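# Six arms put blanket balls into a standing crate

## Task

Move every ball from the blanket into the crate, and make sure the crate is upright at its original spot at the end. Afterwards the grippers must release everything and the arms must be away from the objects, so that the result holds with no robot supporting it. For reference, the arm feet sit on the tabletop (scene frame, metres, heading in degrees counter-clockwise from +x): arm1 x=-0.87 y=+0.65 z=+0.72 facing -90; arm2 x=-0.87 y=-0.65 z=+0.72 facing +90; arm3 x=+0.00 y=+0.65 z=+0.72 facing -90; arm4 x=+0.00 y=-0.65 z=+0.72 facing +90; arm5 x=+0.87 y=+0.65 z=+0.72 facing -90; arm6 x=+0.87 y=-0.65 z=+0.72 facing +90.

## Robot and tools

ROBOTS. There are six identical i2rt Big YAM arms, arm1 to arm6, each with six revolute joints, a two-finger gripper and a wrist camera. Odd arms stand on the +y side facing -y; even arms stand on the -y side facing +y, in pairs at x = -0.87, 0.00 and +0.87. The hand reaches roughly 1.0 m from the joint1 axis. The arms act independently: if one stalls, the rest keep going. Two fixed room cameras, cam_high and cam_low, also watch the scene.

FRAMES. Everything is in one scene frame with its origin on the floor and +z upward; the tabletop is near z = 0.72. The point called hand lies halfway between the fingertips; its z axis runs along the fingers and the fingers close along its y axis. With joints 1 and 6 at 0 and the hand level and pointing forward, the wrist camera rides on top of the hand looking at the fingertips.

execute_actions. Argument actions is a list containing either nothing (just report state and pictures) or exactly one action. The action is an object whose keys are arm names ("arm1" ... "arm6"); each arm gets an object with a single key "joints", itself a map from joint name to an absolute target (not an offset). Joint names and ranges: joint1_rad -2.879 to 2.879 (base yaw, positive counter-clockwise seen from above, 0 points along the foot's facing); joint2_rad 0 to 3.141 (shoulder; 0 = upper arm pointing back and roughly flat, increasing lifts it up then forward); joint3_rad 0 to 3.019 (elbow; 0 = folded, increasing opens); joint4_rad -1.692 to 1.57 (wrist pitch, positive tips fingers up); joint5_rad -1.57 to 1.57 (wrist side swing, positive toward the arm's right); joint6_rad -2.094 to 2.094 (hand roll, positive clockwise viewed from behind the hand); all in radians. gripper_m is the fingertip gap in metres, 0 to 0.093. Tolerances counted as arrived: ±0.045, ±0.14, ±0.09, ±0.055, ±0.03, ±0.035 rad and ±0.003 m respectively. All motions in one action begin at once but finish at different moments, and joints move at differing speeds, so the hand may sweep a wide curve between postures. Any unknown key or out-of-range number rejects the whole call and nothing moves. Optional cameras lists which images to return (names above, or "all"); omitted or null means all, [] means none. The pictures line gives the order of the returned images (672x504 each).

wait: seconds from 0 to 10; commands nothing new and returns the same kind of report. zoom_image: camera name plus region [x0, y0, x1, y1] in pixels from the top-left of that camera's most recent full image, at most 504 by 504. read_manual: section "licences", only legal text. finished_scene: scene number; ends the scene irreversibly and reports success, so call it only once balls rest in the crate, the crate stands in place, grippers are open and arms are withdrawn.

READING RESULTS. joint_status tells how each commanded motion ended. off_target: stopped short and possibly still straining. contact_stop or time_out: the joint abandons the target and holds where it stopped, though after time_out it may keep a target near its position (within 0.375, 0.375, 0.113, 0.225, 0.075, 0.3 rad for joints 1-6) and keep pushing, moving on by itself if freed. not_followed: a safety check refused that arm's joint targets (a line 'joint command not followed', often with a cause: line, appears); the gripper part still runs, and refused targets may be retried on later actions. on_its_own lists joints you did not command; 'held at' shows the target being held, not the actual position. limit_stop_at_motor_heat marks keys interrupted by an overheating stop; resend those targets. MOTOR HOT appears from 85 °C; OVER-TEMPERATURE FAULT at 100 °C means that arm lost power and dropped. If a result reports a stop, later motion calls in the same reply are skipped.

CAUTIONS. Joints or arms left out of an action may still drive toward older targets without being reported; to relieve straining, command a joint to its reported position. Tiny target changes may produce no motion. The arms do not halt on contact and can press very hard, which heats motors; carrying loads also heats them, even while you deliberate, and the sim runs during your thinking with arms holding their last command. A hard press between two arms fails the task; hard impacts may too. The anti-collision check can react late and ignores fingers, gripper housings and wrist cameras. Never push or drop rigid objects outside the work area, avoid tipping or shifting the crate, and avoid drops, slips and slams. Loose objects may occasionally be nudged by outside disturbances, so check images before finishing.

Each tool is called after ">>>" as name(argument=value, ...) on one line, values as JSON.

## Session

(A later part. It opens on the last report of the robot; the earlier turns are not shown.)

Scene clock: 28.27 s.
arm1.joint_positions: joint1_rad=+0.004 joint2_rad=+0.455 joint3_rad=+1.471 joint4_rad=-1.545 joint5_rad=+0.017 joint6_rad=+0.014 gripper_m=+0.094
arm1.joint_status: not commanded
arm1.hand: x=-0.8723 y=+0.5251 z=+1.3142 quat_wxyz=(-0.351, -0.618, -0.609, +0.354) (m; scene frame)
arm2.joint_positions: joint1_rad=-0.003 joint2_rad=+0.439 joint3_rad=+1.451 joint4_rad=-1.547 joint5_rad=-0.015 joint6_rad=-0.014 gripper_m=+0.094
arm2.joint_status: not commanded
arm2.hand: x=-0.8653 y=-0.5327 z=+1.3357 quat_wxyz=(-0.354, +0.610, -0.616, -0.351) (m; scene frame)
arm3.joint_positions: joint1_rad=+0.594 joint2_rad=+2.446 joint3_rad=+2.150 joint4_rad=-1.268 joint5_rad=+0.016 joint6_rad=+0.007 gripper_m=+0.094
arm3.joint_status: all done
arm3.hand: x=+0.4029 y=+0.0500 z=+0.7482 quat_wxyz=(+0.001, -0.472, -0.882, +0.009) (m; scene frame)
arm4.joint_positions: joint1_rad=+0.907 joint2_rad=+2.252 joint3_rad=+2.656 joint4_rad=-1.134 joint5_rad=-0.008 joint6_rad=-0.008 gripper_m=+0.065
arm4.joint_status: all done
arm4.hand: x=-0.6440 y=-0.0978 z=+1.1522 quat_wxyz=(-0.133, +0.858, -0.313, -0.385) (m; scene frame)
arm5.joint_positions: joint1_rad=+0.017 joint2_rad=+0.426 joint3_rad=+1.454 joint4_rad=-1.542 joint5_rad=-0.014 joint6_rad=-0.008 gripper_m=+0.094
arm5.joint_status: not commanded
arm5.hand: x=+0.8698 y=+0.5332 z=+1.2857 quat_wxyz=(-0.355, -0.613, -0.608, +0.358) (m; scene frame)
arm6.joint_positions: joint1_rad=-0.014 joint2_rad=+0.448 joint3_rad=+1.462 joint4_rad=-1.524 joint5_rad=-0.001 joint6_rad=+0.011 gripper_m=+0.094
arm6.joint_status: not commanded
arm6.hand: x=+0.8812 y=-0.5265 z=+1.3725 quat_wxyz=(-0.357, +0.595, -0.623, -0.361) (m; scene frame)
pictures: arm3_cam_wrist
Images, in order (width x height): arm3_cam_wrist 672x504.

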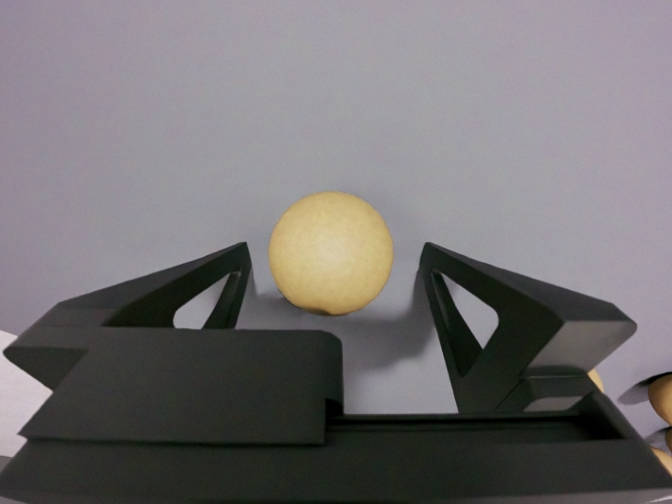

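>>> execute_actions(actions=[{"arm3":{"joints":{"gripper_m":0.02,"joint2_rad":2.45}},"arm4":{"joints":{"joint2_rad":1.5,"joint3_rad":1.5,"joint4_rad":-1.5,"gripper_m":0.094}}}], cameras=["arm3_cam_wrist"])

>>> execute_actions(actions=[{"arm3":{"joints":{"joint2_rad":1.45,"joint3_rad":1.45,"joint4_rad":-1.5}}}], cameras=["arm3_cam_wrist"])

Scene clock: 30.53 s.
arm1.joint_positions: joint1_rad=+0.004 joint2_rad=+0.455 joint3_rad=+1.471 joint4_rad=-1.545 joint5_rad=+0.017 joint6_rad=+0.014 gripper_m=+0.094
arm1.joint_status: not commanded
arm1.hand: x=-0.8723 y=+0.5251 z=+1.3142 quat_wxyz=(-0.351, -0.618, -0.609, +0.354) (m; scene frame)
arm2.joint_positions: joint1_rad=-0.003 joint2_rad=+0.439 joint3_rad=+1.451 joint4_rad=-1.547 joint5_rad=-0.015 joint6_rad=-0.014 gripper_m=+0.094
arm2.joint_status: not commanded
arm2.hand: x=-0.8653 y=-0.5327 z=+1.3357 quat_wxyz=(-0.354, +0.610, -0.616, -0.351) (m; scene frame)
arm3.joint_positions: joint1_rad=+0.594 joint2_rad=+2.446 joint3_rad=+2.150 joint4_rad=-1.268 joint5_rad=+0.016 joint6_rad=+0.007 gripper_m=+0.045
arm3.joint_status: gripper_m off_target (ended at +0.045, target +0.020); the others done
arm3.hand: x=+0.4030 y=+0.0499 z=+0.7488 quat_wxyz=(+0.001, -0.472, -0.882, +0.009) (m; scene frame)
arm4.joint_positions: joint1_rad=+0.907 joint2_rad=+1.504 joint3_rad=+1.492 joint4_rad=-1.485 joint5_rad=-0.008 joint6_rad=-0.008 gripper_m=+0.094
arm4.joint_status: all done
arm4.hand: x=-0.3527 y=-0.3471 z=+1.0477 quat_wxyz=(-0.003, +0.939, -0.341, -0.037) (m; scene frame)
arm5.joint_positions: joint1_rad=+0.017 joint2_rad=+0.426 joint3_rad=+1.454 joint4_rad=-1.542 joint5_rad=-0.014 joint6_rad=-0.008 gripper_m=+0.094
arm5.joint_status: not commanded
arm5.hand: x=+0.8698 y=+0.5332 z=+1.2857 quat_wxyz=(-0.355, -0.613, -0.608, +0.358) (m; scene frame)
arm6.joint_positions: joint1_rad=-0.014 joint2_rad=+0.448 joint3_rad=+1.462 joint4_rad=-1.524 joint5_rad=-0.001 joint6_rad=+0.011 gripper_m=+0.094
arm6.joint_status: not commanded
arm6.hand: x=+0.8812 y=-0.5265 z=+1.3725 quat_wxyz=(-0.357, +0.595, -0.623, -0.361) (m; scene frame)
pictures: arm3_cam_wrist
Images, in order (width x height): arm3_cam_wrist 672x504.

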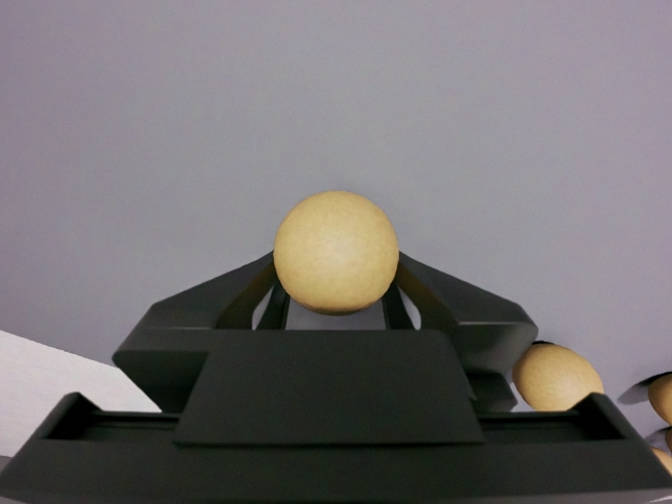

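Scene clock: 32.27 s.
arm1.joint_positions: joint1_rad=+0.004 joint2_rad=+0.455 joint3_rad=+1.471 joint4_rad=-1.545 joint5_rad=+0.017 joint6_rad=+0.014 gripper_m=+0.094
arm1.joint_status: not commanded
arm1.hand: x=-0.8723 y=+0.5251 z=+1.3142 quat_wxyz=(-0.351, -0.618, -0.609, +0.354) (m; scene frame)
arm2.joint_positions: joint1_rad=-0.003 joint2_rad=+0.439 joint3_rad=+1.451 joint4_rad=-1.547 joint5_rad=-0.015 joint6_rad=-0.014 gripper_m=+0.094
arm2.joint_status: not commanded
arm2.hand: x=-0.8653 y=-0.5327 z=+1.3357 quat_wxyz=(-0.354, +0.610, -0.616, -0.351) (m; scene frame)
arm3.joint_positions: joint1_rad=+0.594 joint2_rad=+1.440 joint3_rad=+1.455 joint4_rad=-1.486 joint5_rad=+0.016 joint6_rad=+0.007 gripper_m=+0.045
arm3.joint_status: all done
arm3.hand: x=+0.2481 y=+0.2792 z=+1.0606 quat_wxyz=(-0.040, -0.471, -0.880, +0.031) (m; scene frame)
arm4.joint_positions: joint1_rad=+0.907 joint2_rad=+1.504 joint3_rad=+1.492 joint4_rad=-1.485 joint5_rad=-0.008 joint6_rad=-0.008 gripper_m=+0.094
arm4.joint_status: not commanded
arm4.hand: x=-0.3527 y=-0.3471 z=+1.0477 quat_wxyz=(-0.003, +0.939, -0.341, -0.037) (m; scene frame)
arm5.joint_positions: joint1_rad=+0.017 joint2_rad=+0.426 joint3_rad=+1.454 joint4_rad=-1.542 joint5_rad=-0.014 joint6_rad=-0.008 gripper_m=+0.094
arm5.joint_status: not commanded
arm5.hand: x=+0.8698 y=+0.5332 z=+1.2857 quat_wxyz=(-0.355, -0.613, -0.608, +0.358) (m; scene frame)
arm6.joint_positions: joint1_rad=-0.014 joint2_rad=+0.448 joint3_rad=+1.462 joint4_rad=-1.524 joint5_rad=-0.001 joint6_rad=+0.011 gripper_m=+0.094
arm6.joint_status: not commanded
arm6.hand: x=+0.8812 y=-0.5265 z=+1.3725 quat_wxyz=(-0.357, +0.595, -0.623, -0.361) (m; scene frame)
pictures: arm3_cam_wrist
Images, in order (width x height): arm3_cam_wrist 672x504.

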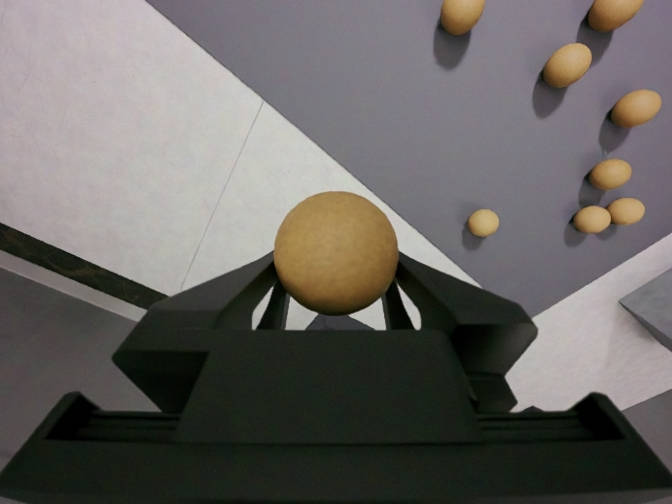

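>>> execute_actions(actions=[{"arm3":{"joints":{"joint1_rad":-0.82}},"arm4":{"joints":{"joint1_rad":-0.69}}}], cameras=[])

>>> execute_actions(actions=[{"arm3":{"joints":{"joint2_rad":2.27,"joint3_rad":2.7,"joint4_rad":-1.1}},"arm4":{"joints":{"joint2_rad":2.22,"joint3_rad":2.04,"joint4_rad":-1.36}}}], cameras=["arm4_cam_wrist","cam_high"])

Scene clock: 34.57 s.
arm1.joint_positions: joint1_rad=+0.004 joint2_rad=+0.455 joint3_rad=+1.471 joint4_rad=-1.545 joint5_rad=+0.017 joint6_rad=+0.014 gripper_m=+0.094
arm1.joint_status: not commanded
arm1.hand: x=-0.8723 y=+0.5251 z=+1.3142 quat_wxyz=(-0.351, -0.618, -0.609, +0.354) (m; scene frame)
arm2.joint_positions: joint1_rad=-0.003 joint2_rad=+0.439 joint3_rad=+1.451 joint4_rad=-1.547 joint5_rad=-0.015 joint6_rad=-0.014 gripper_m=+0.094
arm2.joint_status: not commanded
arm2.hand: x=-0.8653 y=-0.5327 z=+1.3357 quat_wxyz=(-0.354, +0.610, -0.616, -0.351) (m; scene frame)
arm3.joint_positions: joint1_rad=-0.821 joint2_rad=+1.453 joint3_rad=+1.455 joint4_rad=-1.486 joint5_rad=+0.017 joint6_rad=+0.007 gripper_m=+0.045
arm3.joint_status: all done
arm3.hand: x=-0.3294 y=+0.3471 z=+1.0561 quat_wxyz=(-0.008, -0.931, -0.363, +0.044) (m; scene frame)
arm4.joint_positions: joint1_rad=-0.694 joint2_rad=+1.504 joint3_rad=+1.492 joint4_rad=-1.485 joint5_rad=-0.008 joint6_rad=-0.007 gripper_m=+0.094
arm4.joint_status: all done
arm4.hand: x=+0.3126 y=-0.3023 z=+1.0429 quat_wxyz=(-0.027, +0.409, -0.912, -0.015) (m; scene frame)
arm5.joint_positions: joint1_rad=+0.017 joint2_rad=+0.426 joint3_rad=+1.454 joint4_rad=-1.542 joint5_rad=-0.014 joint6_rad=-0.008 gripper_m=+0.094
arm5.joint_status: not commanded
arm5.hand: x=+0.8698 y=+0.5332 z=+1.2857 quat_wxyz=(-0.355, -0.613, -0.608, +0.358) (m; scene frame)
arm6.joint_positions: joint1_rad=-0.014 joint2_rad=+0.448 joint3_rad=+1.462 joint4_rad=-1.524 joint5_rad=-0.001 joint6_rad=+0.011 gripper_m=+0.094
arm6.joint_status: not commanded
arm6.hand: x=+0.8812 y=-0.5265 z=+1.3725 quat_wxyz=(-0.357, +0.595, -0.623, -0.361) (m; scene frame)
pictures: none
No camera images: the call's "cameras" was empty. Leave "cameras" out to get every camera's image.

Scene clock: 36.63 s.
arm1.joint_positions: joint1_rad=+0.004 joint2_rad=+0.455 joint3_rad=+1.471 joint4_rad=-1.545 joint5_rad=+0.017 joint6_rad=+0.014 gripper_m=+0.094
arm1.joint_status: not commanded
arm1.hand: x=-0.8723 y=+0.5251 z=+1.3142 quat_wxyz=(-0.351, -0.618, -0.609, +0.354) (m; scene frame)
arm2.joint_positions: joint1_rad=-0.003 joint2_rad=+0.439 joint3_rad=+1.451 joint4_rad=-1.547 joint5_rad=-0.015 joint6_rad=-0.014 gripper_m=+0.094
arm2.joint_status: not commanded
arm2.hand: x=-0.8653 y=-0.5327 z=+1.3357 quat_wxyz=(-0.354, +0.610, -0.616, -0.351) (m; scene frame)
arm3.joint_positions: joint1_rad=-0.821 joint2_rad=+2.251 joint3_rad=+2.666 joint4_rad=-1.121 joint5_rad=+0.017 joint6_rad=+0.007 gripper_m=+0.045
arm3.joint_status: all done
arm3.hand: x=-0.6229 y=+0.0731 z=+1.1623 quat_wxyz=(-0.148, -0.847, -0.326, +0.393) (m; scene frame)
arm4.joint_positions: joint1_rad=-0.694 joint2_rad=+2.233 joint3_rad=+1.993 joint4_rad=-1.370 joint5_rad=-0.008 joint6_rad=-0.007 gripper_m=+0.094
arm4.joint_status: all done
arm4.hand: x=+0.4489 y=-0.1525 z=+0.8282 quat_wxyz=(+0.025, +0.409, -0.912, +0.008) (m; scene frame)
arm5.joint_positions: joint1_rad=+0.017 joint2_rad=+0.426 joint3_rad=+1.454 joint4_rad=-1.542 joint5_rad=-0.014 joint6_rad=-0.008 gripper_m=+0.094
arm5.joint_status: not commanded
arm5.hand: x=+0.8698 y=+0.5332 z=+1.2857 quat_wxyz=(-0.355, -0.613, -0.608, +0.358) (m; scene frame)
arm6.joint_positions: joint1_rad=-0.014 joint2_rad=+0.448 joint3_rad=+1.462 joint4_rad=-1.524 joint5_rad=-0.001 joint6_rad=+0.011 gripper_m=+0.094
arm6.joint_status: not commanded
arm6.hand: x=+0.8812 y=-0.5265 z=+1.3725 quat_wxyz=(-0.357, +0.595, -0.623, -0.361) (m; scene frame)
pictures: arm4_cam_wrist, cam_high
Images, in order (width x height): arm4_cam_wrist 672x504, cam_high 672x504.

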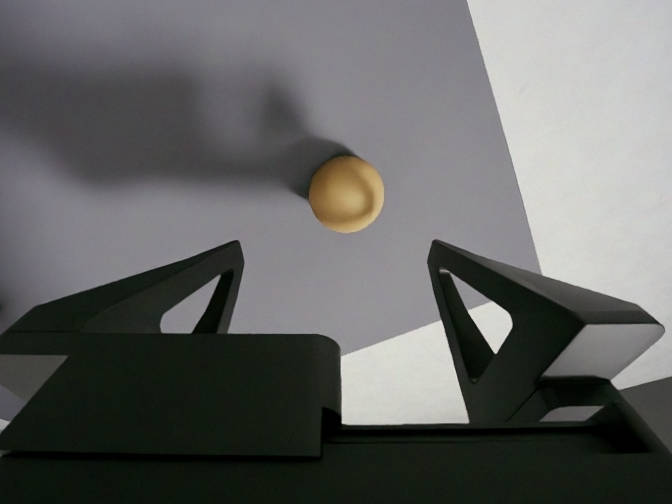

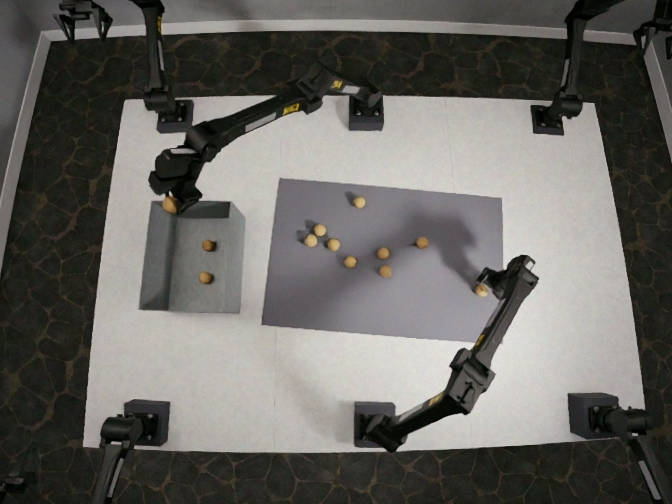

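>>> execute_actions(actions=[{"arm3":{"joints":{"joint2_rad":2.63,"joint3_rad":2.74,"joint4_rad":-1.05}},"arm4":{"joints":{"joint1_rad":-0.71,"joint2_rad":2.315,"joint3_rad":1.85,"joint4_rad":-1.12}}}], cameras=["arm4_cam_wrist"])

Scene clock: 39.03 s.
arm1.joint_positions: joint1_rad=+0.004 joint2_rad=+0.455 joint3_rad=+1.471 joint4_rad=-1.545 joint5_rad=+0.017 joint6_rad=+0.014 gripper_m=+0.094
arm1.joint_status: not commanded
arm1.hand: x=-0.8723 y=+0.5251 z=+1.3142 quat_wxyz=(-0.351, -0.618, -0.609, +0.354) (m; scene frame)
arm2.joint_positions: joint1_rad=-0.003 joint2_rad=+0.439 joint3_rad=+1.451 joint4_rad=-1.547 joint5_rad=-0.015 joint6_rad=-0.014 gripper_m=+0.094
arm2.joint_status: not commanded
arm2.hand: x=-0.8653 y=-0.5327 z=+1.3357 quat_wxyz=(-0.354, +0.610, -0.616, -0.351) (m; scene frame)
arm3.joint_positions: joint1_rad=-0.821 joint2_rad=+2.612 joint3_rad=+2.710 joint4_rad=-1.063 joint5_rad=+0.017 joint6_rad=+0.007 gripper_m=+0.045
arm3.joint_status: all done
arm3.hand: x=-0.6623 y=+0.0364 z=+0.8846 quat_wxyz=(-0.103, -0.890, -0.344, +0.281) (m; scene frame)
arm4.joint_positions: joint1_rad=-0.700 joint2_rad=+2.283 joint3_rad=+1.854 joint4_rad=-1.137 joint5_rad=-0.008 joint6_rad=-0.007 gripper_m=+0.094
arm4.joint_status: all done
arm4.hand: x=+0.4507 y=-0.1560 z=+0.7456 quat_wxyz=(+0.005, +0.406, -0.914, -0.001) (m; scene frame)
arm5.joint_positions: joint1_rad=+0.017 joint2_rad=+0.426 joint3_rad=+1.454 joint4_rad=-1.542 joint5_rad=-0.014 joint6_rad=-0.008 gripper_m=+0.094
arm5.joint_status: not commanded
arm5.hand: x=+0.8698 y=+0.5332 z=+1.2857 quat_wxyz=(-0.355, -0.613, -0.608, +0.358) (m; scene frame)
arm6.joint_positions: joint1_rad=-0.014 joint2_rad=+0.448 joint3_rad=+1.462 joint4_rad=-1.524 joint5_rad=-0.001 joint6_rad=+0.011 gripper_m=+0.094
arm6.joint_status: not commanded
arm6.hand: x=+0.8812 y=-0.5265 z=+1.3725 quat_wxyz=(-0.357, +0.595, -0.623, -0.361) (m; scene frame)
pictures: arm4_cam_wrist
Images, in order (width x height): arm4_cam_wrist 672x504.

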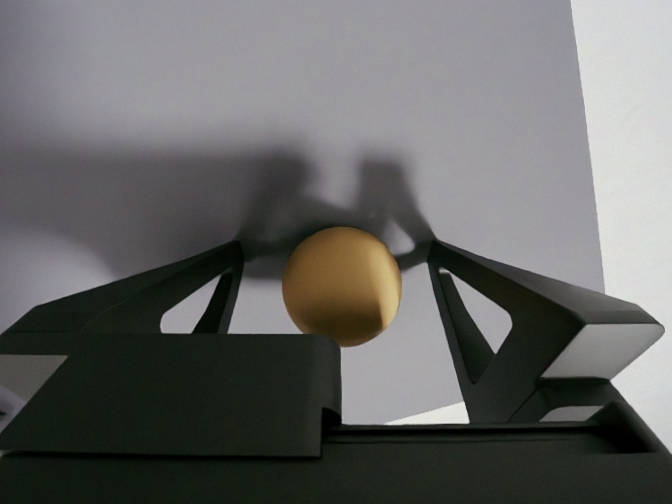

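>>> execute_actions(actions=[{"arm3":{"joints":{"gripper_m":0.065}},"arm4":{"joints":{"gripper_m":0.02,"joint2_rad":2.29}}}], cameras=[])

>>> execute_actions(actions=[{"arm3":{"joints":{"joint2_rad":2.3}},"arm4":{"joints":{"joint2_rad":1.5,"joint3_rad":1.5,"joint4_rad":-1.5}}}], cameras=["arm4_cam_wrist"])

>>> execute_actions(actions=[{"arm3":{"joints":{"joint2_rad":1.45,"joint3_rad":1.45,"joint4_rad":-1.5,"gripper_m":0.094}},"arm4":{"joints":{"joint1_rad":0.9}}}], cameras=["cam_high","arm4_cam_wrist"])

Scene clock: 40.10 s.
arm1.joint_positions: joint1_rad=+0.004 joint2_rad=+0.455 joint3_rad=+1.471 joint4_rad=-1.545 joint5_rad=+0.017 joint6_rad=+0.014 gripper_m=+0.094
arm1.joint_status: not commanded
arm1.hand: x=-0.8723 y=+0.5251 z=+1.3142 quat_wxyz=(-0.351, -0.618, -0.609, +0.354) (m; scene frame)
arm2.joint_positions: joint1_rad=-0.003 joint2_rad=+0.439 joint3_rad=+1.451 joint4_rad=-1.547 joint5_rad=-0.015 joint6_rad=-0.014 gripper_m=+0.094
arm2.joint_status: not commanded
arm2.hand: x=-0.8653 y=-0.5327 z=+1.3357 quat_wxyz=(-0.354, +0.610, -0.616, -0.351) (m; scene frame)
arm3.joint_positions: joint1_rad=-0.821 joint2_rad=+2.612 joint3_rad=+2.710 joint4_rad=-1.063 joint5_rad=+0.017 joint6_rad=+0.007 gripper_m=+0.065
arm3.joint_status: all done
arm3.hand: x=-0.6623 y=+0.0364 z=+0.8846 quat_wxyz=(-0.103, -0.890, -0.344, +0.281) (m; scene frame)
arm4.joint_positions: joint1_rad=-0.700 joint2_rad=+2.283 joint3_rad=+1.854 joint4_rad=-1.137 joint5_rad=-0.008 joint6_rad=-0.007 gripper_m=+0.044
arm4.joint_status: gripper_m off_target (ended at +0.044, target +0.020); the others done
arm4.hand: x=+0.4507 y=-0.1560 z=+0.7456 quat_wxyz=(+0.005, +0.406, -0.914, -0.001) (m; scene frame)
arm5.joint_positions: joint1_rad=+0.017 joint2_rad=+0.426 joint3_rad=+1.454 joint4_rad=-1.542 joint5_rad=-0.014 joint6_rad=-0.008 gripper_m=+0.094
arm5.joint_status: not commanded
arm5.hand: x=+0.8698 y=+0.5332 z=+1.2857 quat_wxyz=(-0.355, -0.613, -0.608, +0.358) (m; scene frame)
arm6.joint_positions: joint1_rad=-0.014 joint2_rad=+0.448 joint3_rad=+1.462 joint4_rad=-1.524 joint5_rad=-0.001 joint6_rad=+0.011 gripper_m=+0.094
arm6.joint_status: not commanded
arm6.hand: x=+0.8812 y=-0.5265 z=+1.3725 quat_wxyz=(-0.357, +0.595, -0.623, -0.361) (m; scene frame)
pictures: none
No camera images: the call's "cameras" was empty. Leave "cameras" out to get every camera's image.

Scene clock: 41.90 s.
arm1.joint_positions: joint1_rad=+0.004 joint2_rad=+0.455 joint3_rad=+1.471 joint4_rad=-1.545 joint5_rad=+0.017 joint6_rad=+0.014 gripper_m=+0.094
arm1.joint_status: not commanded
arm1.hand: x=-0.8723 y=+0.5251 z=+1.3142 quat_wxyz=(-0.351, -0.618, -0.609, +0.354) (m; scene frame)
arm2.joint_positions: joint1_rad=-0.003 joint2_rad=+0.439 joint3_rad=+1.451 joint4_rad=-1.547 joint5_rad=-0.015 joint6_rad=-0.014 gripper_m=+0.094
arm2.joint_status: not commanded
arm2.hand: x=-0.8653 y=-0.5327 z=+1.3357 quat_wxyz=(-0.354, +0.610, -0.616, -0.351) (m; scene frame)
arm3.joint_positions: joint1_rad=-0.821 joint2_rad=+2.306 joint3_rad=+2.735 joint4_rad=-1.062 joint5_rad=+0.017 joint6_rad=+0.007 gripper_m=+0.065
arm3.joint_status: all done
arm3.hand: x=-0.6392 y=+0.0579 z=+1.1653 quat_wxyz=(-0.160, -0.832, -0.320, +0.423) (m; scene frame)
arm4.joint_positions: joint1_rad=-0.700 joint2_rad=+1.478 joint3_rad=+1.502 joint4_rad=-1.485 joint5_rad=-0.008 joint6_rad=-0.007 gripper_m=+0.044
arm4.joint_status: all done
arm4.hand: x=+0.3137 y=-0.3047 z=+1.0585 quat_wxyz=(-0.043, +0.406, -0.912, -0.022) (m; scene frame)
arm5.joint_positions: joint1_rad=+0.017 joint2_rad=+0.426 joint3_rad=+1.454 joint4_rad=-1.542 joint5_rad=-0.014 joint6_rad=-0.008 gripper_m=+0.094
arm5.joint_status: not commanded
arm5.hand: x=+0.8698 y=+0.5332 z=+1.2857 quat_wxyz=(-0.355, -0.613, -0.608, +0.358) (m; scene frame)
arm6.joint_positions: joint1_rad=-0.014 joint2_rad=+0.448 joint3_rad=+1.462 joint4_rad=-1.524 joint5_rad=-0.001 joint6_rad=+0.011 gripper_m=+0.094
arm6.joint_status: not commanded
arm6.hand: x=+0.8812 y=-0.5265 z=+1.3725 quat_wxyz=(-0.357, +0.595, -0.623, -0.361) (m; scene frame)
pictures: arm4_cam_wrist
Images, in order (width x height): arm4_cam_wrist 672x504.

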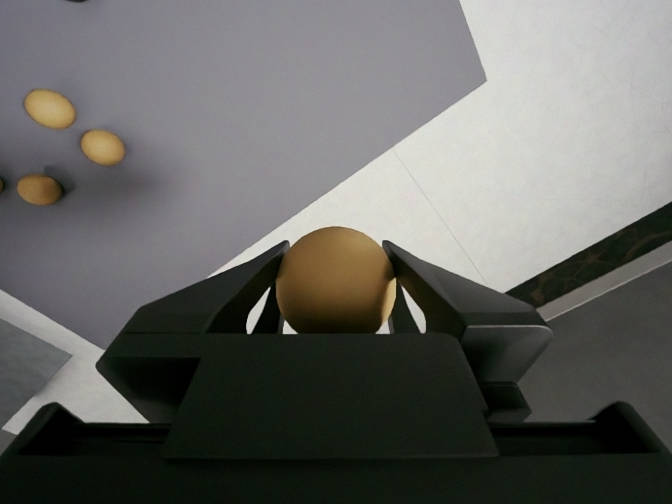

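Scene clock: 43.83 s.
arm1.joint_positions: joint1_rad=+0.004 joint2_rad=+0.455 joint3_rad=+1.471 joint4_rad=-1.545 joint5_rad=+0.017 joint6_rad=+0.014 gripper_m=+0.094
arm1.joint_status: not commanded
arm1.hand: x=-0.8723 y=+0.5251 z=+1.3142 quat_wxyz=(-0.351, -0.618, -0.609, +0.354) (m; scene frame)
arm2.joint_positions: joint1_rad=-0.003 joint2_rad=+0.439 joint3_rad=+1.451 joint4_rad=-1.547 joint5_rad=-0.015 joint6_rad=-0.014 gripper_m=+0.094
arm2.joint_status: not commanded
arm2.hand: x=-0.8653 y=-0.5327 z=+1.3357 quat_wxyz=(-0.354, +0.610, -0.616, -0.351) (m; scene frame)
arm3.joint_positions: joint1_rad=-0.821 joint2_rad=+1.453 joint3_rad=+1.441 joint4_rad=-1.485 joint5_rad=+0.017 joint6_rad=+0.007 gripper_m=+0.094
arm3.joint_status: all done
arm3.hand: x=-0.3271 y=+0.3493 z=+1.0504 quat_wxyz=(-0.006, -0.931, -0.363, +0.038) (m; scene frame)
arm4.joint_positions: joint1_rad=+0.905 joint2_rad=+1.490 joint3_rad=+1.502 joint4_rad=-1.485 joint5_rad=-0.008 joint6_rad=-0.007 gripper_m=+0.044
arm4.joint_status: all done
arm4.hand: x=-0.3522 y=-0.3457 z=+1.0581 quat_wxyz=(-0.007, +0.938, -0.343, -0.048) (m; scene frame)
arm5.joint_positions: joint1_rad=+0.017 joint2_rad=+0.426 joint3_rad=+1.454 joint4_rad=-1.542 joint5_rad=-0.014 joint6_rad=-0.008 gripper_m=+0.094
arm5.joint_status: not commanded
arm5.hand: x=+0.8698 y=+0.5332 z=+1.2857 quat_wxyz=(-0.355, -0.613, -0.608, +0.358) (m; scene frame)
arm6.joint_positions: joint1_rad=-0.014 joint2_rad=+0.448 joint3_rad=+1.462 joint4_rad=-1.524 joint5_rad=-0.001 joint6_rad=+0.011 gripper_m=+0.094
arm6.joint_status: not commanded
arm6.hand: x=+0.8812 y=-0.5265 z=+1.3725 quat_wxyz=(-0.357, +0.595, -0.623, -0.361) (m; scene frame)
pictures: arm4_cam_wrist, cam_high
Images, in order (width x height): arm4_cam_wrist 672x504, cam_high 672x504.

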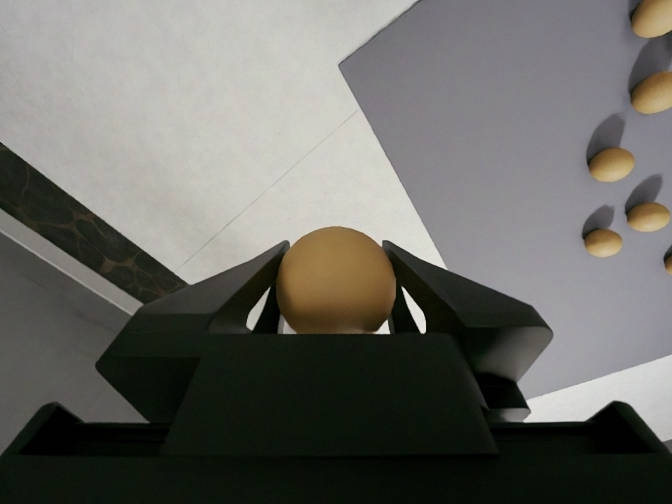

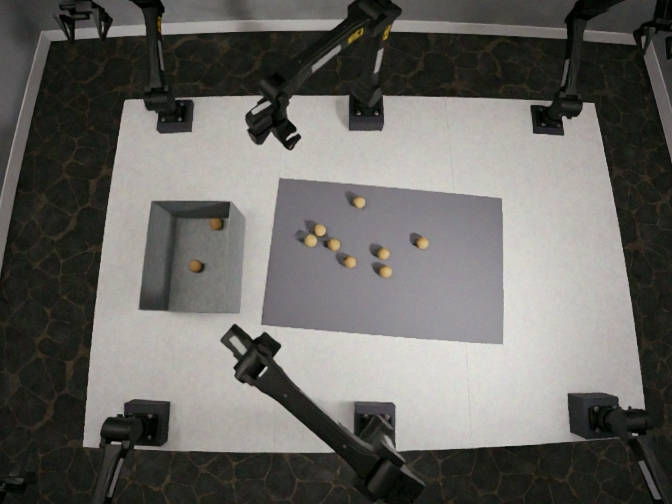

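>>> execute_actions(actions=[{"arm3":{"joints":{"joint1_rad":0.353}},"arm4":{"joints":{"joint2_rad":2.25,"joint3_rad":2.6,"joint4_rad":-1.15}}}], cameras=[])

>>> execute_actions(actions=[{"arm3":{"joints":{"joint2_rad":2.065,"joint3_rad":1.765,"joint4_rad":-1.235}},"arm4":{"joints":{"joint2_rad":2.56,"joint3_rad":2.66,"joint4_rad":-1.12}}}], cameras=["arm3_cam_wrist"])

Scene clock: 46.90 s.
arm1.joint_positions: joint1_rad=+0.004 joint2_rad=+0.455 joint3_rad=+1.471 joint4_rad=-1.545 joint5_rad=+0.017 joint6_rad=+0.014 gripper_m=+0.094
arm1.joint_status: not commanded
arm1.hand: x=-0.8723 y=+0.5251 z=+1.3142 quat_wxyz=(-0.351, -0.618, -0.609, +0.354) (m; scene frame)
arm2.joint_positions: joint1_rad=-0.003 joint2_rad=+0.439 joint3_rad=+1.451 joint4_rad=-1.547 joint5_rad=-0.015 joint6_rad=-0.014 gripper_m=+0.094
arm2.joint_status: not commanded
arm2.hand: x=-0.8653 y=-0.5327 z=+1.3357 quat_wxyz=(-0.354, +0.610, -0.616, -0.351) (m; scene frame)
arm3.joint_positions: joint1_rad=+0.353 joint2_rad=+1.453 joint3_rad=+1.441 joint4_rad=-1.485 joint5_rad=+0.015 joint6_rad=+0.007 gripper_m=+0.094
arm3.joint_status: all done
arm3.hand: x=+0.1518 y=+0.2321 z=+1.0499 quat_wxyz=(-0.026, -0.574, -0.818, +0.028) (m; scene frame)
arm4.joint_positions: joint1_rad=+0.905 joint2_rad=+2.240 joint3_rad=+2.562 joint4_rad=-1.167 joint5_rad=-0.008 joint6_rad=-0.007 gripper_m=+0.044
arm4.joint_status: all done
arm4.hand: x=-0.6336 y=-0.1044 z=+1.1062 quat_wxyz=(-0.115, +0.878, -0.321, -0.335) (m; scene frame)
arm5.joint_positions: joint1_rad=+0.017 joint2_rad=+0.426 joint3_rad=+1.454 joint4_rad=-1.542 joint5_rad=-0.014 joint6_rad=-0.008 gripper_m=+0.094
arm5.joint_status: not commanded
arm5.hand: x=+0.8698 y=+0.5332 z=+1.2857 quat_wxyz=(-0.355, -0.613, -0.608, +0.358) (m; scene frame)
arm6.joint_positions: joint1_rad=-0.014 joint2_rad=+0.448 joint3_rad=+1.462 joint4_rad=-1.524 joint5_rad=-0.001 joint6_rad=+0.011 gripper_m=+0.094
arm6.joint_status: not commanded
arm6.hand: x=+0.8812 y=-0.5265 z=+1.3725 quat_wxyz=(-0.357, +0.595, -0.623, -0.361) (m; scene frame)
pictures: none
No camera images: the call's "cameras" was empty. Leave "cameras" out to get every camera's image.

Scene clock: 48.53 s.
arm1.joint_positions: joint1_rad=+0.004 joint2_rad=+0.455 joint3_rad=+1.471 joint4_rad=-1.545 joint5_rad=+0.017 joint6_rad=+0.014 gripper_m=+0.094
arm1.joint_status: not commanded
arm1.hand: x=-0.8723 y=+0.5251 z=+1.3142 quat_wxyz=(-0.351, -0.618, -0.609, +0.354) (m; scene frame)
arm2.joint_positions: joint1_rad=-0.003 joint2_rad=+0.439 joint3_rad=+1.451 joint4_rad=-1.547 joint5_rad=-0.015 joint6_rad=-0.014 gripper_m=+0.094
arm2.joint_status: not commanded
arm2.hand: x=-0.8653 y=-0.5327 z=+1.3357 quat_wxyz=(-0.354, +0.610, -0.616, -0.351) (m; scene frame)
arm3.joint_positions: joint1_rad=+0.353 joint2_rad=+2.061 joint3_rad=+1.739 joint4_rad=-1.245 joint5_rad=+0.015 joint6_rad=+0.007 gripper_m=+0.094
arm3.joint_status: all done
arm3.hand: x=+0.2135 y=+0.0644 z=+0.8511 quat_wxyz=(+0.003, -0.574, -0.819, +0.008) (m; scene frame)
arm4.joint_positions: joint1_rad=+0.905 joint2_rad=+2.578 joint3_rad=+2.634 joint4_rad=-1.134 joint5_rad=-0.008 joint6_rad=-0.007 gripper_m=+0.044
arm4.joint_status: all done
arm4.hand: x=-0.6659 y=-0.0808 z=+0.8638 quat_wxyz=(-0.076, +0.911, -0.333, -0.231) (m; scene frame)
arm5.joint_positions: joint1_rad=+0.017 joint2_rad=+0.426 joint3_rad=+1.454 joint4_rad=-1.542 joint5_rad=-0.014 joint6_rad=-0.008 gripper_m=+0.094
arm5.joint_status: not commanded
arm5.hand: x=+0.8698 y=+0.5332 z=+1.2857 quat_wxyz=(-0.355, -0.613, -0.608, +0.358) (m; scene frame)
arm6.joint_positions: joint1_rad=-0.014 joint2_rad=+0.448 joint3_rad=+1.462 joint4_rad=-1.524 joint5_rad=-0.001 joint6_rad=+0.011 gripper_m=+0.094
arm6.joint_status: not commanded
arm6.hand: x=+0.8812 y=-0.5265 z=+1.3725 quat_wxyz=(-0.357, +0.595, -0.623, -0.361) (m; scene frame)
pictures: arm3_cam_wrist
Images, in order (width x height): arm3_cam_wrist 672x504.

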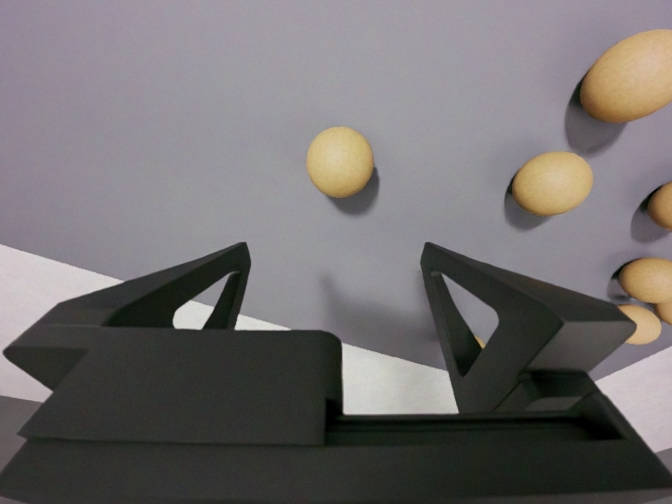

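>>> execute_actions(actions=[{"arm3":{"joints":{"joint1_rad":0.345,"joint2_rad":2.215,"joint3_rad":1.685,"joint4_rad":-1.037}},"arm4":{"joints":{"gripper_m":0.065}}}], cameras=["arm3_cam_wrist"])

Scene clock: 50.07 s.
arm1.joint_positions: joint1_rad=+0.004 joint2_rad=+0.455 joint3_rad=+1.471 joint4_rad=-1.545 joint5_rad=+0.017 joint6_rad=+0.014 gripper_m=+0.094
arm1.joint_status: not commanded
arm1.hand: x=-0.8723 y=+0.5251 z=+1.3142 quat_wxyz=(-0.351, -0.618, -0.609, +0.354) (m; scene frame)
arm2.joint_positions: joint1_rad=-0.003 joint2_rad=+0.439 joint3_rad=+1.451 joint4_rad=-1.547 joint5_rad=-0.015 joint6_rad=-0.014 gripper_m=+0.094
arm2.joint_status: not commanded
arm2.hand: x=-0.8653 y=-0.5327 z=+1.3357 quat_wxyz=(-0.354, +0.610, -0.616, -0.351) (m; scene frame)
arm3.joint_positions: joint1_rad=+0.353 joint2_rad=+2.195 joint3_rad=+1.691 joint4_rad=-1.053 joint5_rad=+0.015 joint6_rad=+0.007 gripper_m=+0.094
arm3.joint_status: all done
arm3.hand: x=+0.2178 y=+0.0524 z=+0.7527 quat_wxyz=(-0.001, -0.574, -0.818, +0.011) (m; scene frame)
arm4.joint_positions: joint1_rad=+0.905 joint2_rad=+2.578 joint3_rad=+2.634 joint4_rad=-1.134 joint5_rad=-0.008 joint6_rad=-0.007 gripper_m=+0.065
arm4.joint_status: all done
arm4.hand: x=-0.6659 y=-0.0808 z=+0.8638 quat_wxyz=(-0.076, +0.911, -0.333, -0.231) (m; scene frame)
arm5.joint_positions: joint1_rad=+0.017 joint2_rad=+0.426 joint3_rad=+1.454 joint4_rad=-1.542 joint5_rad=-0.014 joint6_rad=-0.008 gripper_m=+0.094
arm5.joint_status: not commanded
arm5.hand: x=+0.8698 y=+0.5332 z=+1.2857 quat_wxyz=(-0.355, -0.613, -0.608, +0.358) (m; scene frame)
arm6.joint_positions: joint1_rad=-0.014 joint2_rad=+0.448 joint3_rad=+1.462 joint4_rad=-1.524 joint5_rad=-0.001 joint6_rad=+0.011 gripper_m=+0.094
arm6.joint_status: not commanded
arm6.hand: x=+0.8812 y=-0.5265 z=+1.3725 quat_wxyz=(-0.357, +0.595, -0.623, -0.361) (m; scene frame)
pictures: arm3_cam_wrist
Images, in order (width x height): arm3_cam_wrist 672x504.

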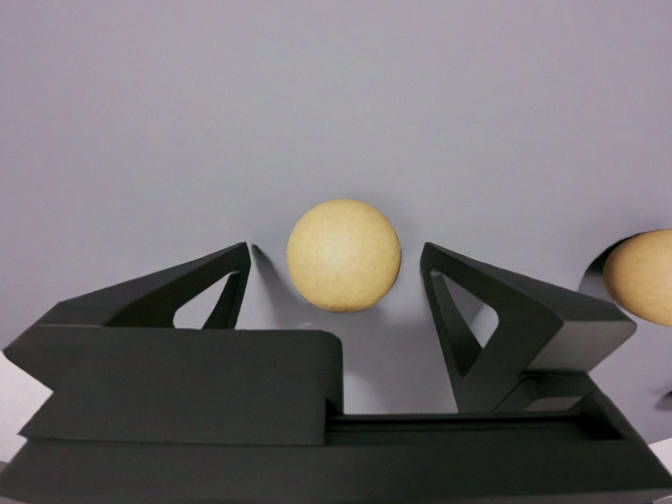

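>>> execute_actions(actions=[{"arm3":{"joints":{"joint2_rad":2.235}},"arm4":{"joints":{"joint2_rad":2.28}}}], cameras=[])

>>> execute_actions(actions=[{"arm3":{"joints":{"gripper_m":0.02,"joint2_rad":2.21}},"arm4":{"joints":{"joint2_rad":1.5,"joint3_rad":1.5,"joint4_rad":-1.5,"gripper_m":0.094}}}], cameras=["arm3_cam_wrist"])

Scene clock: 52.00 s.
arm1.joint_positions: joint1_rad=+0.004 joint2_rad=+0.455 joint3_rad=+1.471 joint4_rad=-1.545 joint5_rad=+0.017 joint6_rad=+0.014 gripper_m=+0.094
arm1.joint_status: not commanded
arm1.hand: x=-0.8723 y=+0.5251 z=+1.3142 quat_wxyz=(-0.351, -0.618, -0.609, +0.354) (m; scene frame)
arm2.joint_positions: joint1_rad=-0.003 joint2_rad=+0.439 joint3_rad=+1.451 joint4_rad=-1.547 joint5_rad=-0.015 joint6_rad=-0.014 gripper_m=+0.094
arm2.joint_status: not commanded
arm2.hand: x=-0.8653 y=-0.5327 z=+1.3357 quat_wxyz=(-0.354, +0.610, -0.616, -0.351) (m; scene frame)
arm3.joint_positions: joint1_rad=+0.353 joint2_rad=+2.207 joint3_rad=+1.691 joint4_rad=-1.053 joint5_rad=+0.015 joint6_rad=+0.007 gripper_m=+0.094
arm3.joint_status: all done
arm3.hand: x=+0.2171 y=+0.0543 z=+0.7452 quat_wxyz=(+0.004, -0.574, -0.819, +0.007) (m; scene frame)
arm4.joint_positions: joint1_rad=+0.905 joint2_rad=+2.252 joint3_rad=+2.656 joint4_rad=-1.134 joint5_rad=-0.008 joint6_rad=-0.007 gripper_m=+0.065
arm4.joint_status: all done
arm4.hand: x=-0.6425 y=-0.0961 z=+1.1521 quat_wxyz=(-0.134, +0.858, -0.314, -0.385) (m; scene frame)
arm5.joint_positions: joint1_rad=+0.017 joint2_rad=+0.426 joint3_rad=+1.454 joint4_rad=-1.542 joint5_rad=-0.014 joint6_rad=-0.008 gripper_m=+0.094
arm5.joint_status: not commanded
arm5.hand: x=+0.8698 y=+0.5332 z=+1.2857 quat_wxyz=(-0.355, -0.613, -0.608, +0.358) (m; scene frame)
arm6.joint_positions: joint1_rad=-0.014 joint2_rad=+0.448 joint3_rad=+1.462 joint4_rad=-1.524 joint5_rad=-0.001 joint6_rad=+0.011 gripper_m=+0.094
arm6.joint_status: not commanded
arm6.hand: x=+0.8812 y=-0.5265 z=+1.3725 quat_wxyz=(-0.357, +0.595, -0.623, -0.361) (m; scene frame)
pictures: none
No camera images: the call's "cameras" was empty. Leave "cameras" out to get every camera's image.

Scene clock: 53.70 s.
arm1.joint_positions: joint1_rad=+0.004 joint2_rad=+0.455 joint3_rad=+1.471 joint4_rad=-1.545 joint5_rad=+0.017 joint6_rad=+0.014 gripper_m=+0.094
arm1.joint_status: not commanded
arm1.hand: x=-0.8723 y=+0.5251 z=+1.3142 quat_wxyz=(-0.351, -0.618, -0.609, +0.354) (m; scene frame)
arm2.joint_positions: joint1_rad=-0.003 joint2_rad=+0.439 joint3_rad=+1.451 joint4_rad=-1.547 joint5_rad=-0.015 joint6_rad=-0.014 gripper_m=+0.094
arm2.joint_status: not commanded
arm2.hand: x=-0.8653 y=-0.5327 z=+1.3357 quat_wxyz=(-0.354, +0.610, -0.616, -0.351) (m; scene frame)
arm3.joint_positions: joint1_rad=+0.353 joint2_rad=+2.206 joint3_rad=+1.691 joint4_rad=-1.053 joint5_rad=+0.016 joint6_rad=+0.007 gripper_m=+0.047
arm3.joint_status: gripper_m off_target (ended at +0.047, target +0.020); the others done
arm3.hand: x=+0.2171 y=+0.0541 z=+0.7459 quat_wxyz=(+0.004, -0.574, -0.819, +0.008) (m; scene frame)
arm4.joint_positions: joint1_rad=+0.905 joint2_rad=+1.504 joint3_rad=+1.492 joint4_rad=-1.485 joint5_rad=-0.008 joint6_rad=-0.007 gripper_m=+0.094
arm4.joint_status: all done
arm4.hand: x=-0.3519 y=-0.3461 z=+1.0477 quat_wxyz=(-0.003, +0.939, -0.343, -0.037) (m; scene frame)
arm5.joint_positions: joint1_rad=+0.017 joint2_rad=+0.426 joint3_rad=+1.454 joint4_rad=-1.542 joint5_rad=-0.014 joint6_rad=-0.008 gripper_m=+0.094
arm5.joint_status: not commanded
arm5.hand: x=+0.8698 y=+0.5332 z=+1.2857 quat_wxyz=(-0.355, -0.613, -0.608, +0.358) (m; scene frame)
arm6.joint_positions: joint1_rad=-0.014 joint2_rad=+0.448 joint3_rad=+1.462 joint4_rad=-1.524 joint5_rad=-0.001 joint6_rad=+0.011 gripper_m=+0.094
arm6.joint_status: not commanded
arm6.hand: x=+0.8812 y=-0.5265 z=+1.3725 quat_wxyz=(-0.357, +0.595, -0.623, -0.361) (m; scene frame)
pictures: arm3_cam_wrist
Images, in order (width x height): arm3_cam_wrist 672x504.

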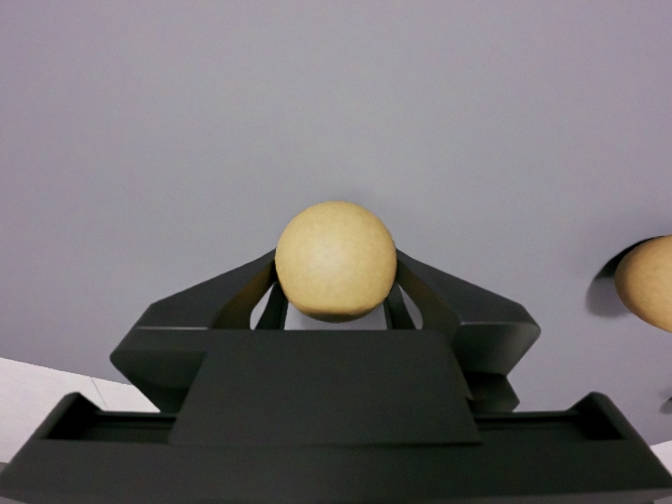

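>>> execute_actions(actions=[{"arm3":{"joints":{"joint2_rad":1.45,"joint3_rad":1.45,"joint4_rad":-1.5}},"arm4":{"joints":{"joint1_rad":0.2}}}], cameras=["arm3_cam_wrist"])

>>> execute_actions(actions=[{"arm3":{"joints":{"joint1_rad":-0.82}},"arm4":{"joints":{"joint1_rad":-0.067}}}], cameras=[])

>>> execute_actions(actions=[{"arm3":{"joints":{"joint2_rad":2.27,"joint3_rad":2.7,"joint4_rad":-1.1}},"arm4":{"joints":{"joint2_rad":1.95,"joint3_rad":1.58,"joint4_rad":-1.17}}}], cameras=["arm4_cam_wrist","cam_high"])

Scene clock: 56.20 s.
arm1.joint_positions: joint1_rad=+0.004 joint2_rad=+0.455 joint3_rad=+1.471 joint4_rad=-1.545 joint5_rad=+0.017 joint6_rad=+0.014 gripper_m=+0.094
arm1.joint_status: not commanded
arm1.hand: x=-0.8723 y=+0.5251 z=+1.3142 quat_wxyz=(-0.351, -0.618, -0.609, +0.354) (m; scene frame)
arm2.joint_positions: joint1_rad=-0.003 joint2_rad=+0.439 joint3_rad=+1.451 joint4_rad=-1.547 joint5_rad=-0.015 joint6_rad=-0.014 gripper_m=+0.094
arm2.joint_status: not commanded
arm2.hand: x=-0.8653 y=-0.5327 z=+1.3357 quat_wxyz=(-0.354, +0.610, -0.616, -0.351) (m; scene frame)
arm3.joint_positions: joint1_rad=+0.353 joint2_rad=+1.449 joint3_rad=+1.441 joint4_rad=-1.485 joint5_rad=+0.016 joint6_rad=+0.007 gripper_m=+0.047
arm3.joint_status: all done
arm3.hand: x=+0.1515 y=+0.2327 z=+1.0515 quat_wxyz=(-0.027, -0.574, -0.818, +0.029) (m; scene frame)
arm4.joint_positions: joint1_rad=+0.194 joint2_rad=+1.504 joint3_rad=+1.492 joint4_rad=-1.485 joint5_rad=-0.008 joint6_rad=-0.007 gripper_m=+0.094
arm4.joint_status: all done
arm4.hand: x=-0.0699 y=-0.1883 z=+1.0442 quat_wxyz=(-0.015, +0.761, -0.648, -0.029) (m; scene frame)
arm5.joint_positions: joint1_rad=+0.017 joint2_rad=+0.426 joint3_rad=+1.454 joint4_rad=-1.542 joint5_rad=-0.014 joint6_rad=-0.008 gripper_m=+0.094
arm5.joint_status: not commanded
arm5.hand: x=+0.8698 y=+0.5332 z=+1.2857 quat_wxyz=(-0.355, -0.613, -0.608, +0.358) (m; scene frame)
arm6.joint_positions: joint1_rad=-0.014 joint2_rad=+0.448 joint3_rad=+1.462 joint4_rad=-1.524 joint5_rad=-0.001 joint6_rad=+0.011 gripper_m=+0.094
arm6.joint_status: not commanded
arm6.hand: x=+0.8812 y=-0.5265 z=+1.3725 quat_wxyz=(-0.357, +0.595, -0.623, -0.361) (m; scene frame)
pictures: arm3_cam_wrist
Images, in order (width x height): arm3_cam_wrist 672x504.

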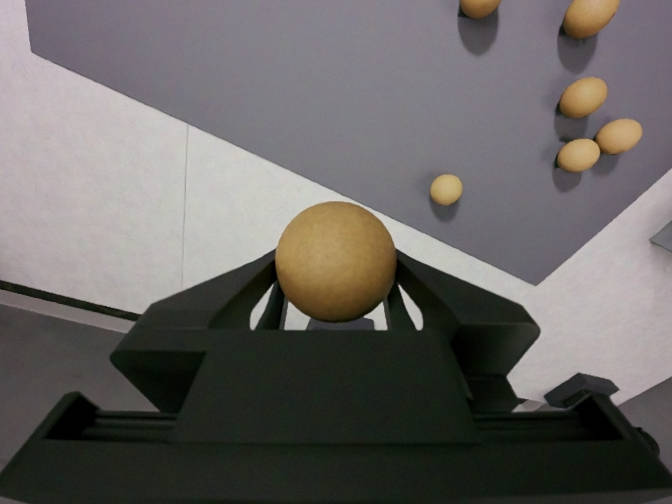

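Scene clock: 57.77 s.
arm1.joint_positions: joint1_rad=+0.004 joint2_rad=+0.455 joint3_rad=+1.471 joint4_rad=-1.545 joint5_rad=+0.017 joint6_rad=+0.014 gripper_m=+0.094
arm1.joint_status: not commanded
arm1.hand: x=-0.8723 y=+0.5251 z=+1.3142 quat_wxyz=(-0.351, -0.618, -0.609, +0.354) (m; scene frame)
arm2.joint_positions: joint1_rad=-0.003 joint2_rad=+0.439 joint3_rad=+1.451 joint4_rad=-1.547 joint5_rad=-0.015 joint6_rad=-0.014 gripper_m=+0.094
arm2.joint_status: not commanded
arm2.hand: x=-0.8653 y=-0.5327 z=+1.3357 quat_wxyz=(-0.354, +0.610, -0.616, -0.351) (m; scene frame)
arm3.joint_positions: joint1_rad=-0.820 joint2_rad=+1.449 joint3_rad=+1.441 joint4_rad=-1.485 joint5_rad=+0.017 joint6_rad=+0.007 gripper_m=+0.047
arm3.joint_status: all done
arm3.hand: x=-0.3262 y=+0.3492 z=+1.0520 quat_wxyz=(-0.006, -0.931, -0.363, +0.040) (m; scene frame)
arm4.joint_positions: joint1_rad=-0.076 joint2_rad=+1.504 joint3_rad=+1.492 joint4_rad=-1.485 joint5_rad=-0.008 joint6_rad=-0.007 gripper_m=+0.094
arm4.joint_status: all done
arm4.hand: x=+0.0549 y=-0.1858 z=+1.0433 quat_wxyz=(-0.019, +0.667, -0.744, -0.025) (m; scene frame)
arm5.joint_positions: joint1_rad=+0.017 joint2_rad=+0.426 joint3_rad=+1.454 joint4_rad=-1.542 joint5_rad=-0.014 joint6_rad=-0.008 gripper_m=+0.094
arm5.joint_status: not commanded
arm5.hand: x=+0.8698 y=+0.5332 z=+1.2857 quat_wxyz=(-0.355, -0.613, -0.608, +0.358) (m; scene frame)
arm6.joint_positions: joint1_rad=-0.014 joint2_rad=+0.448 joint3_rad=+1.462 joint4_rad=-1.524 joint5_rad=-0.001 joint6_rad=+0.011 gripper_m=+0.094
arm6.joint_status: not commanded
arm6.hand: x=+0.8812 y=-0.5265 z=+1.3725 quat_wxyz=(-0.357, +0.595, -0.623, -0.361) (m; scene frame)
pictures: none
No camera images: the call's "cameras" was empty. Leave "cameras" out to get every camera's image.

Scene clock: 59.83 s.
arm1.joint_positions: joint1_rad=+0.004 joint2_rad=+0.455 joint3_rad=+1.471 joint4_rad=-1.545 joint5_rad=+0.017 joint6_rad=+0.014 gripper_m=+0.094
arm1.joint_status: not commanded
arm1.hand: x=-0.8723 y=+0.5251 z=+1.3142 quat_wxyz=(-0.351, -0.618, -0.609, +0.354) (m; scene frame)
arm2.joint_positions: joint1_rad=-0.003 joint2_rad=+0.439 joint3_rad=+1.451 joint4_rad=-1.547 joint5_rad=-0.015 joint6_rad=-0.014 gripper_m=+0.094
arm2.joint_status: not commanded
arm2.hand: x=-0.8653 y=-0.5327 z=+1.3357 quat_wxyz=(-0.354, +0.610, -0.616, -0.351) (m; scene frame)
arm3.joint_positions: joint1_rad=-0.820 joint2_rad=+2.252 joint3_rad=+2.665 joint4_rad=-1.120 joint5_rad=+0.017 joint6_rad=+0.007 gripper_m=+0.047
arm3.joint_status: all done
arm3.hand: x=-0.6222 y=+0.0721 z=+1.1619 quat_wxyz=(-0.148, -0.847, -0.327, +0.392) (m; scene frame)
arm4.joint_positions: joint1_rad=-0.076 joint2_rad=+1.966 joint3_rad=+1.564 joint4_rad=-1.186 joint5_rad=-0.008 joint6_rad=-0.007 gripper_m=+0.094
arm4.joint_status: all done
arm4.hand: x=+0.0668 y=-0.0756 z=+0.8379 quat_wxyz=(+0.015, +0.667, -0.745, +0.005) (m; scene frame)
arm5.joint_positions: joint1_rad=+0.017 joint2_rad=+0.426 joint3_rad=+1.454 joint4_rad=-1.542 joint5_rad=-0.014 joint6_rad=-0.008 gripper_m=+0.094
arm5.joint_status: not commanded
arm5.hand: x=+0.8698 y=+0.5332 z=+1.2857 quat_wxyz=(-0.355, -0.613, -0.608, +0.358) (m; scene frame)
arm6.joint_positions: joint1_rad=-0.014 joint2_rad=+0.448 joint3_rad=+1.462 joint4_rad=-1.524 joint5_rad=-0.001 joint6_rad=+0.011 gripper_m=+0.094
arm6.joint_status: not commanded
arm6.hand: x=+0.8812 y=-0.5265 z=+1.3725 quat_wxyz=(-0.357, +0.595, -0.623, -0.361) (m; scene frame)
pictures: arm4_cam_wrist, cam_high
Images, in order (width x height): arm4_cam_wrist 672x504, cam_high 672x504.

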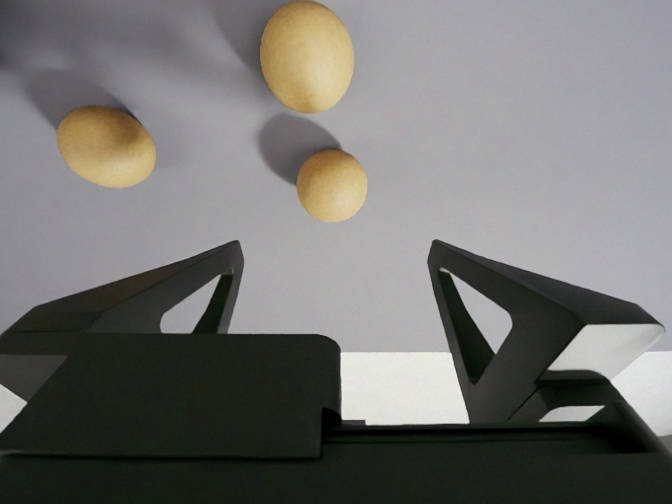

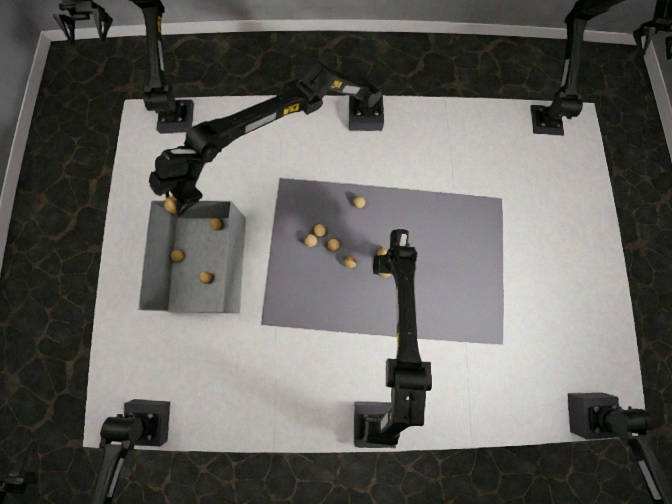

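>>> execute_actions(actions=[{"arm3":{"joints":{"joint2_rad":2.63,"joint3_rad":2.74,"joint4_rad":-1.05}},"arm4":{"joints":{"joint2_rad":2.11,"joint3_rad":1.49,"joint4_rad":-0.957}}}], cameras=["arm4_cam_wrist"])

Scene clock: 62.00 s.
arm1.joint_positions: joint1_rad=+0.004 joint2_rad=+0.455 joint3_rad=+1.471 joint4_rad=-1.545 joint5_rad=+0.017 joint6_rad=+0.014 gripper_m=+0.094
arm1.joint_status: not commanded
arm1.hand: x=-0.8723 y=+0.5251 z=+1.3142 quat_wxyz=(-0.351, -0.618, -0.609, +0.354) (m; scene frame)
arm2.joint_positions: joint1_rad=-0.003 joint2_rad=+0.439 joint3_rad=+1.451 joint4_rad=-1.547 joint5_rad=-0.015 joint6_rad=-0.014 gripper_m=+0.094
arm2.joint_status: not commanded
arm2.hand: x=-0.8653 y=-0.5327 z=+1.3357 quat_wxyz=(-0.354, +0.610, -0.616, -0.351) (m; scene frame)
arm3.joint_positions: joint1_rad=-0.820 joint2_rad=+2.612 joint3_rad=+2.710 joint4_rad=-1.063 joint5_rad=+0.017 joint6_rad=+0.007 gripper_m=+0.047
arm3.joint_status: all done
arm3.hand: x=-0.6613 y=+0.0355 z=+0.8844 quat_wxyz=(-0.103, -0.890, -0.345, +0.281) (m; scene frame)
arm4.joint_positions: joint1_rad=-0.075 joint2_rad=+2.090 joint3_rad=+1.493 joint4_rad=-0.973 joint5_rad=-0.007 joint6_rad=-0.007 gripper_m=+0.094
arm4.joint_status: all done
arm4.hand: x=+0.0668 y=-0.0694 z=+0.7442 quat_wxyz=(+0.008, +0.667, -0.745, -0.001) (m; scene frame)
arm5.joint_positions: joint1_rad=+0.017 joint2_rad=+0.426 joint3_rad=+1.454 joint4_rad=-1.542 joint5_rad=-0.014 joint6_rad=-0.008 gripper_m=+0.094
arm5.joint_status: not commanded
arm5.hand: x=+0.8698 y=+0.5332 z=+1.2857 quat_wxyz=(-0.355, -0.613, -0.608, +0.358) (m; scene frame)
arm6.joint_positions: joint1_rad=-0.014 joint2_rad=+0.448 joint3_rad=+1.462 joint4_rad=-1.524 joint5_rad=-0.001 joint6_rad=+0.011 gripper_m=+0.094
arm6.joint_status: not commanded
arm6.hand: x=+0.8812 y=-0.5265 z=+1.3725 quat_wxyz=(-0.357, +0.595, -0.623, -0.361) (m; scene frame)
pictures: arm4_cam_wrist
Images, in order (width x height): arm4_cam_wrist 672x504.

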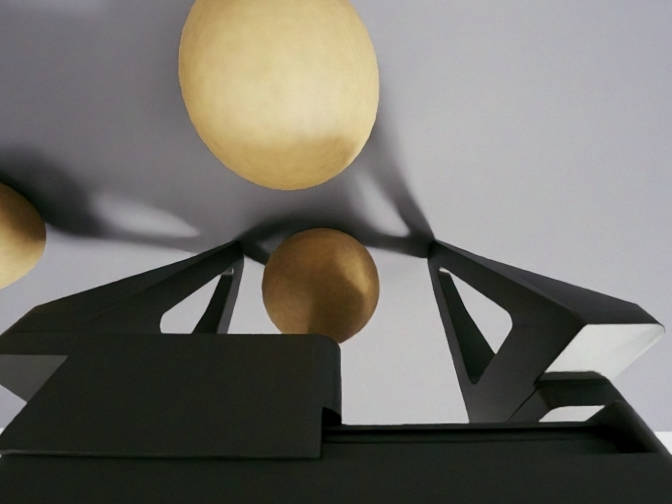

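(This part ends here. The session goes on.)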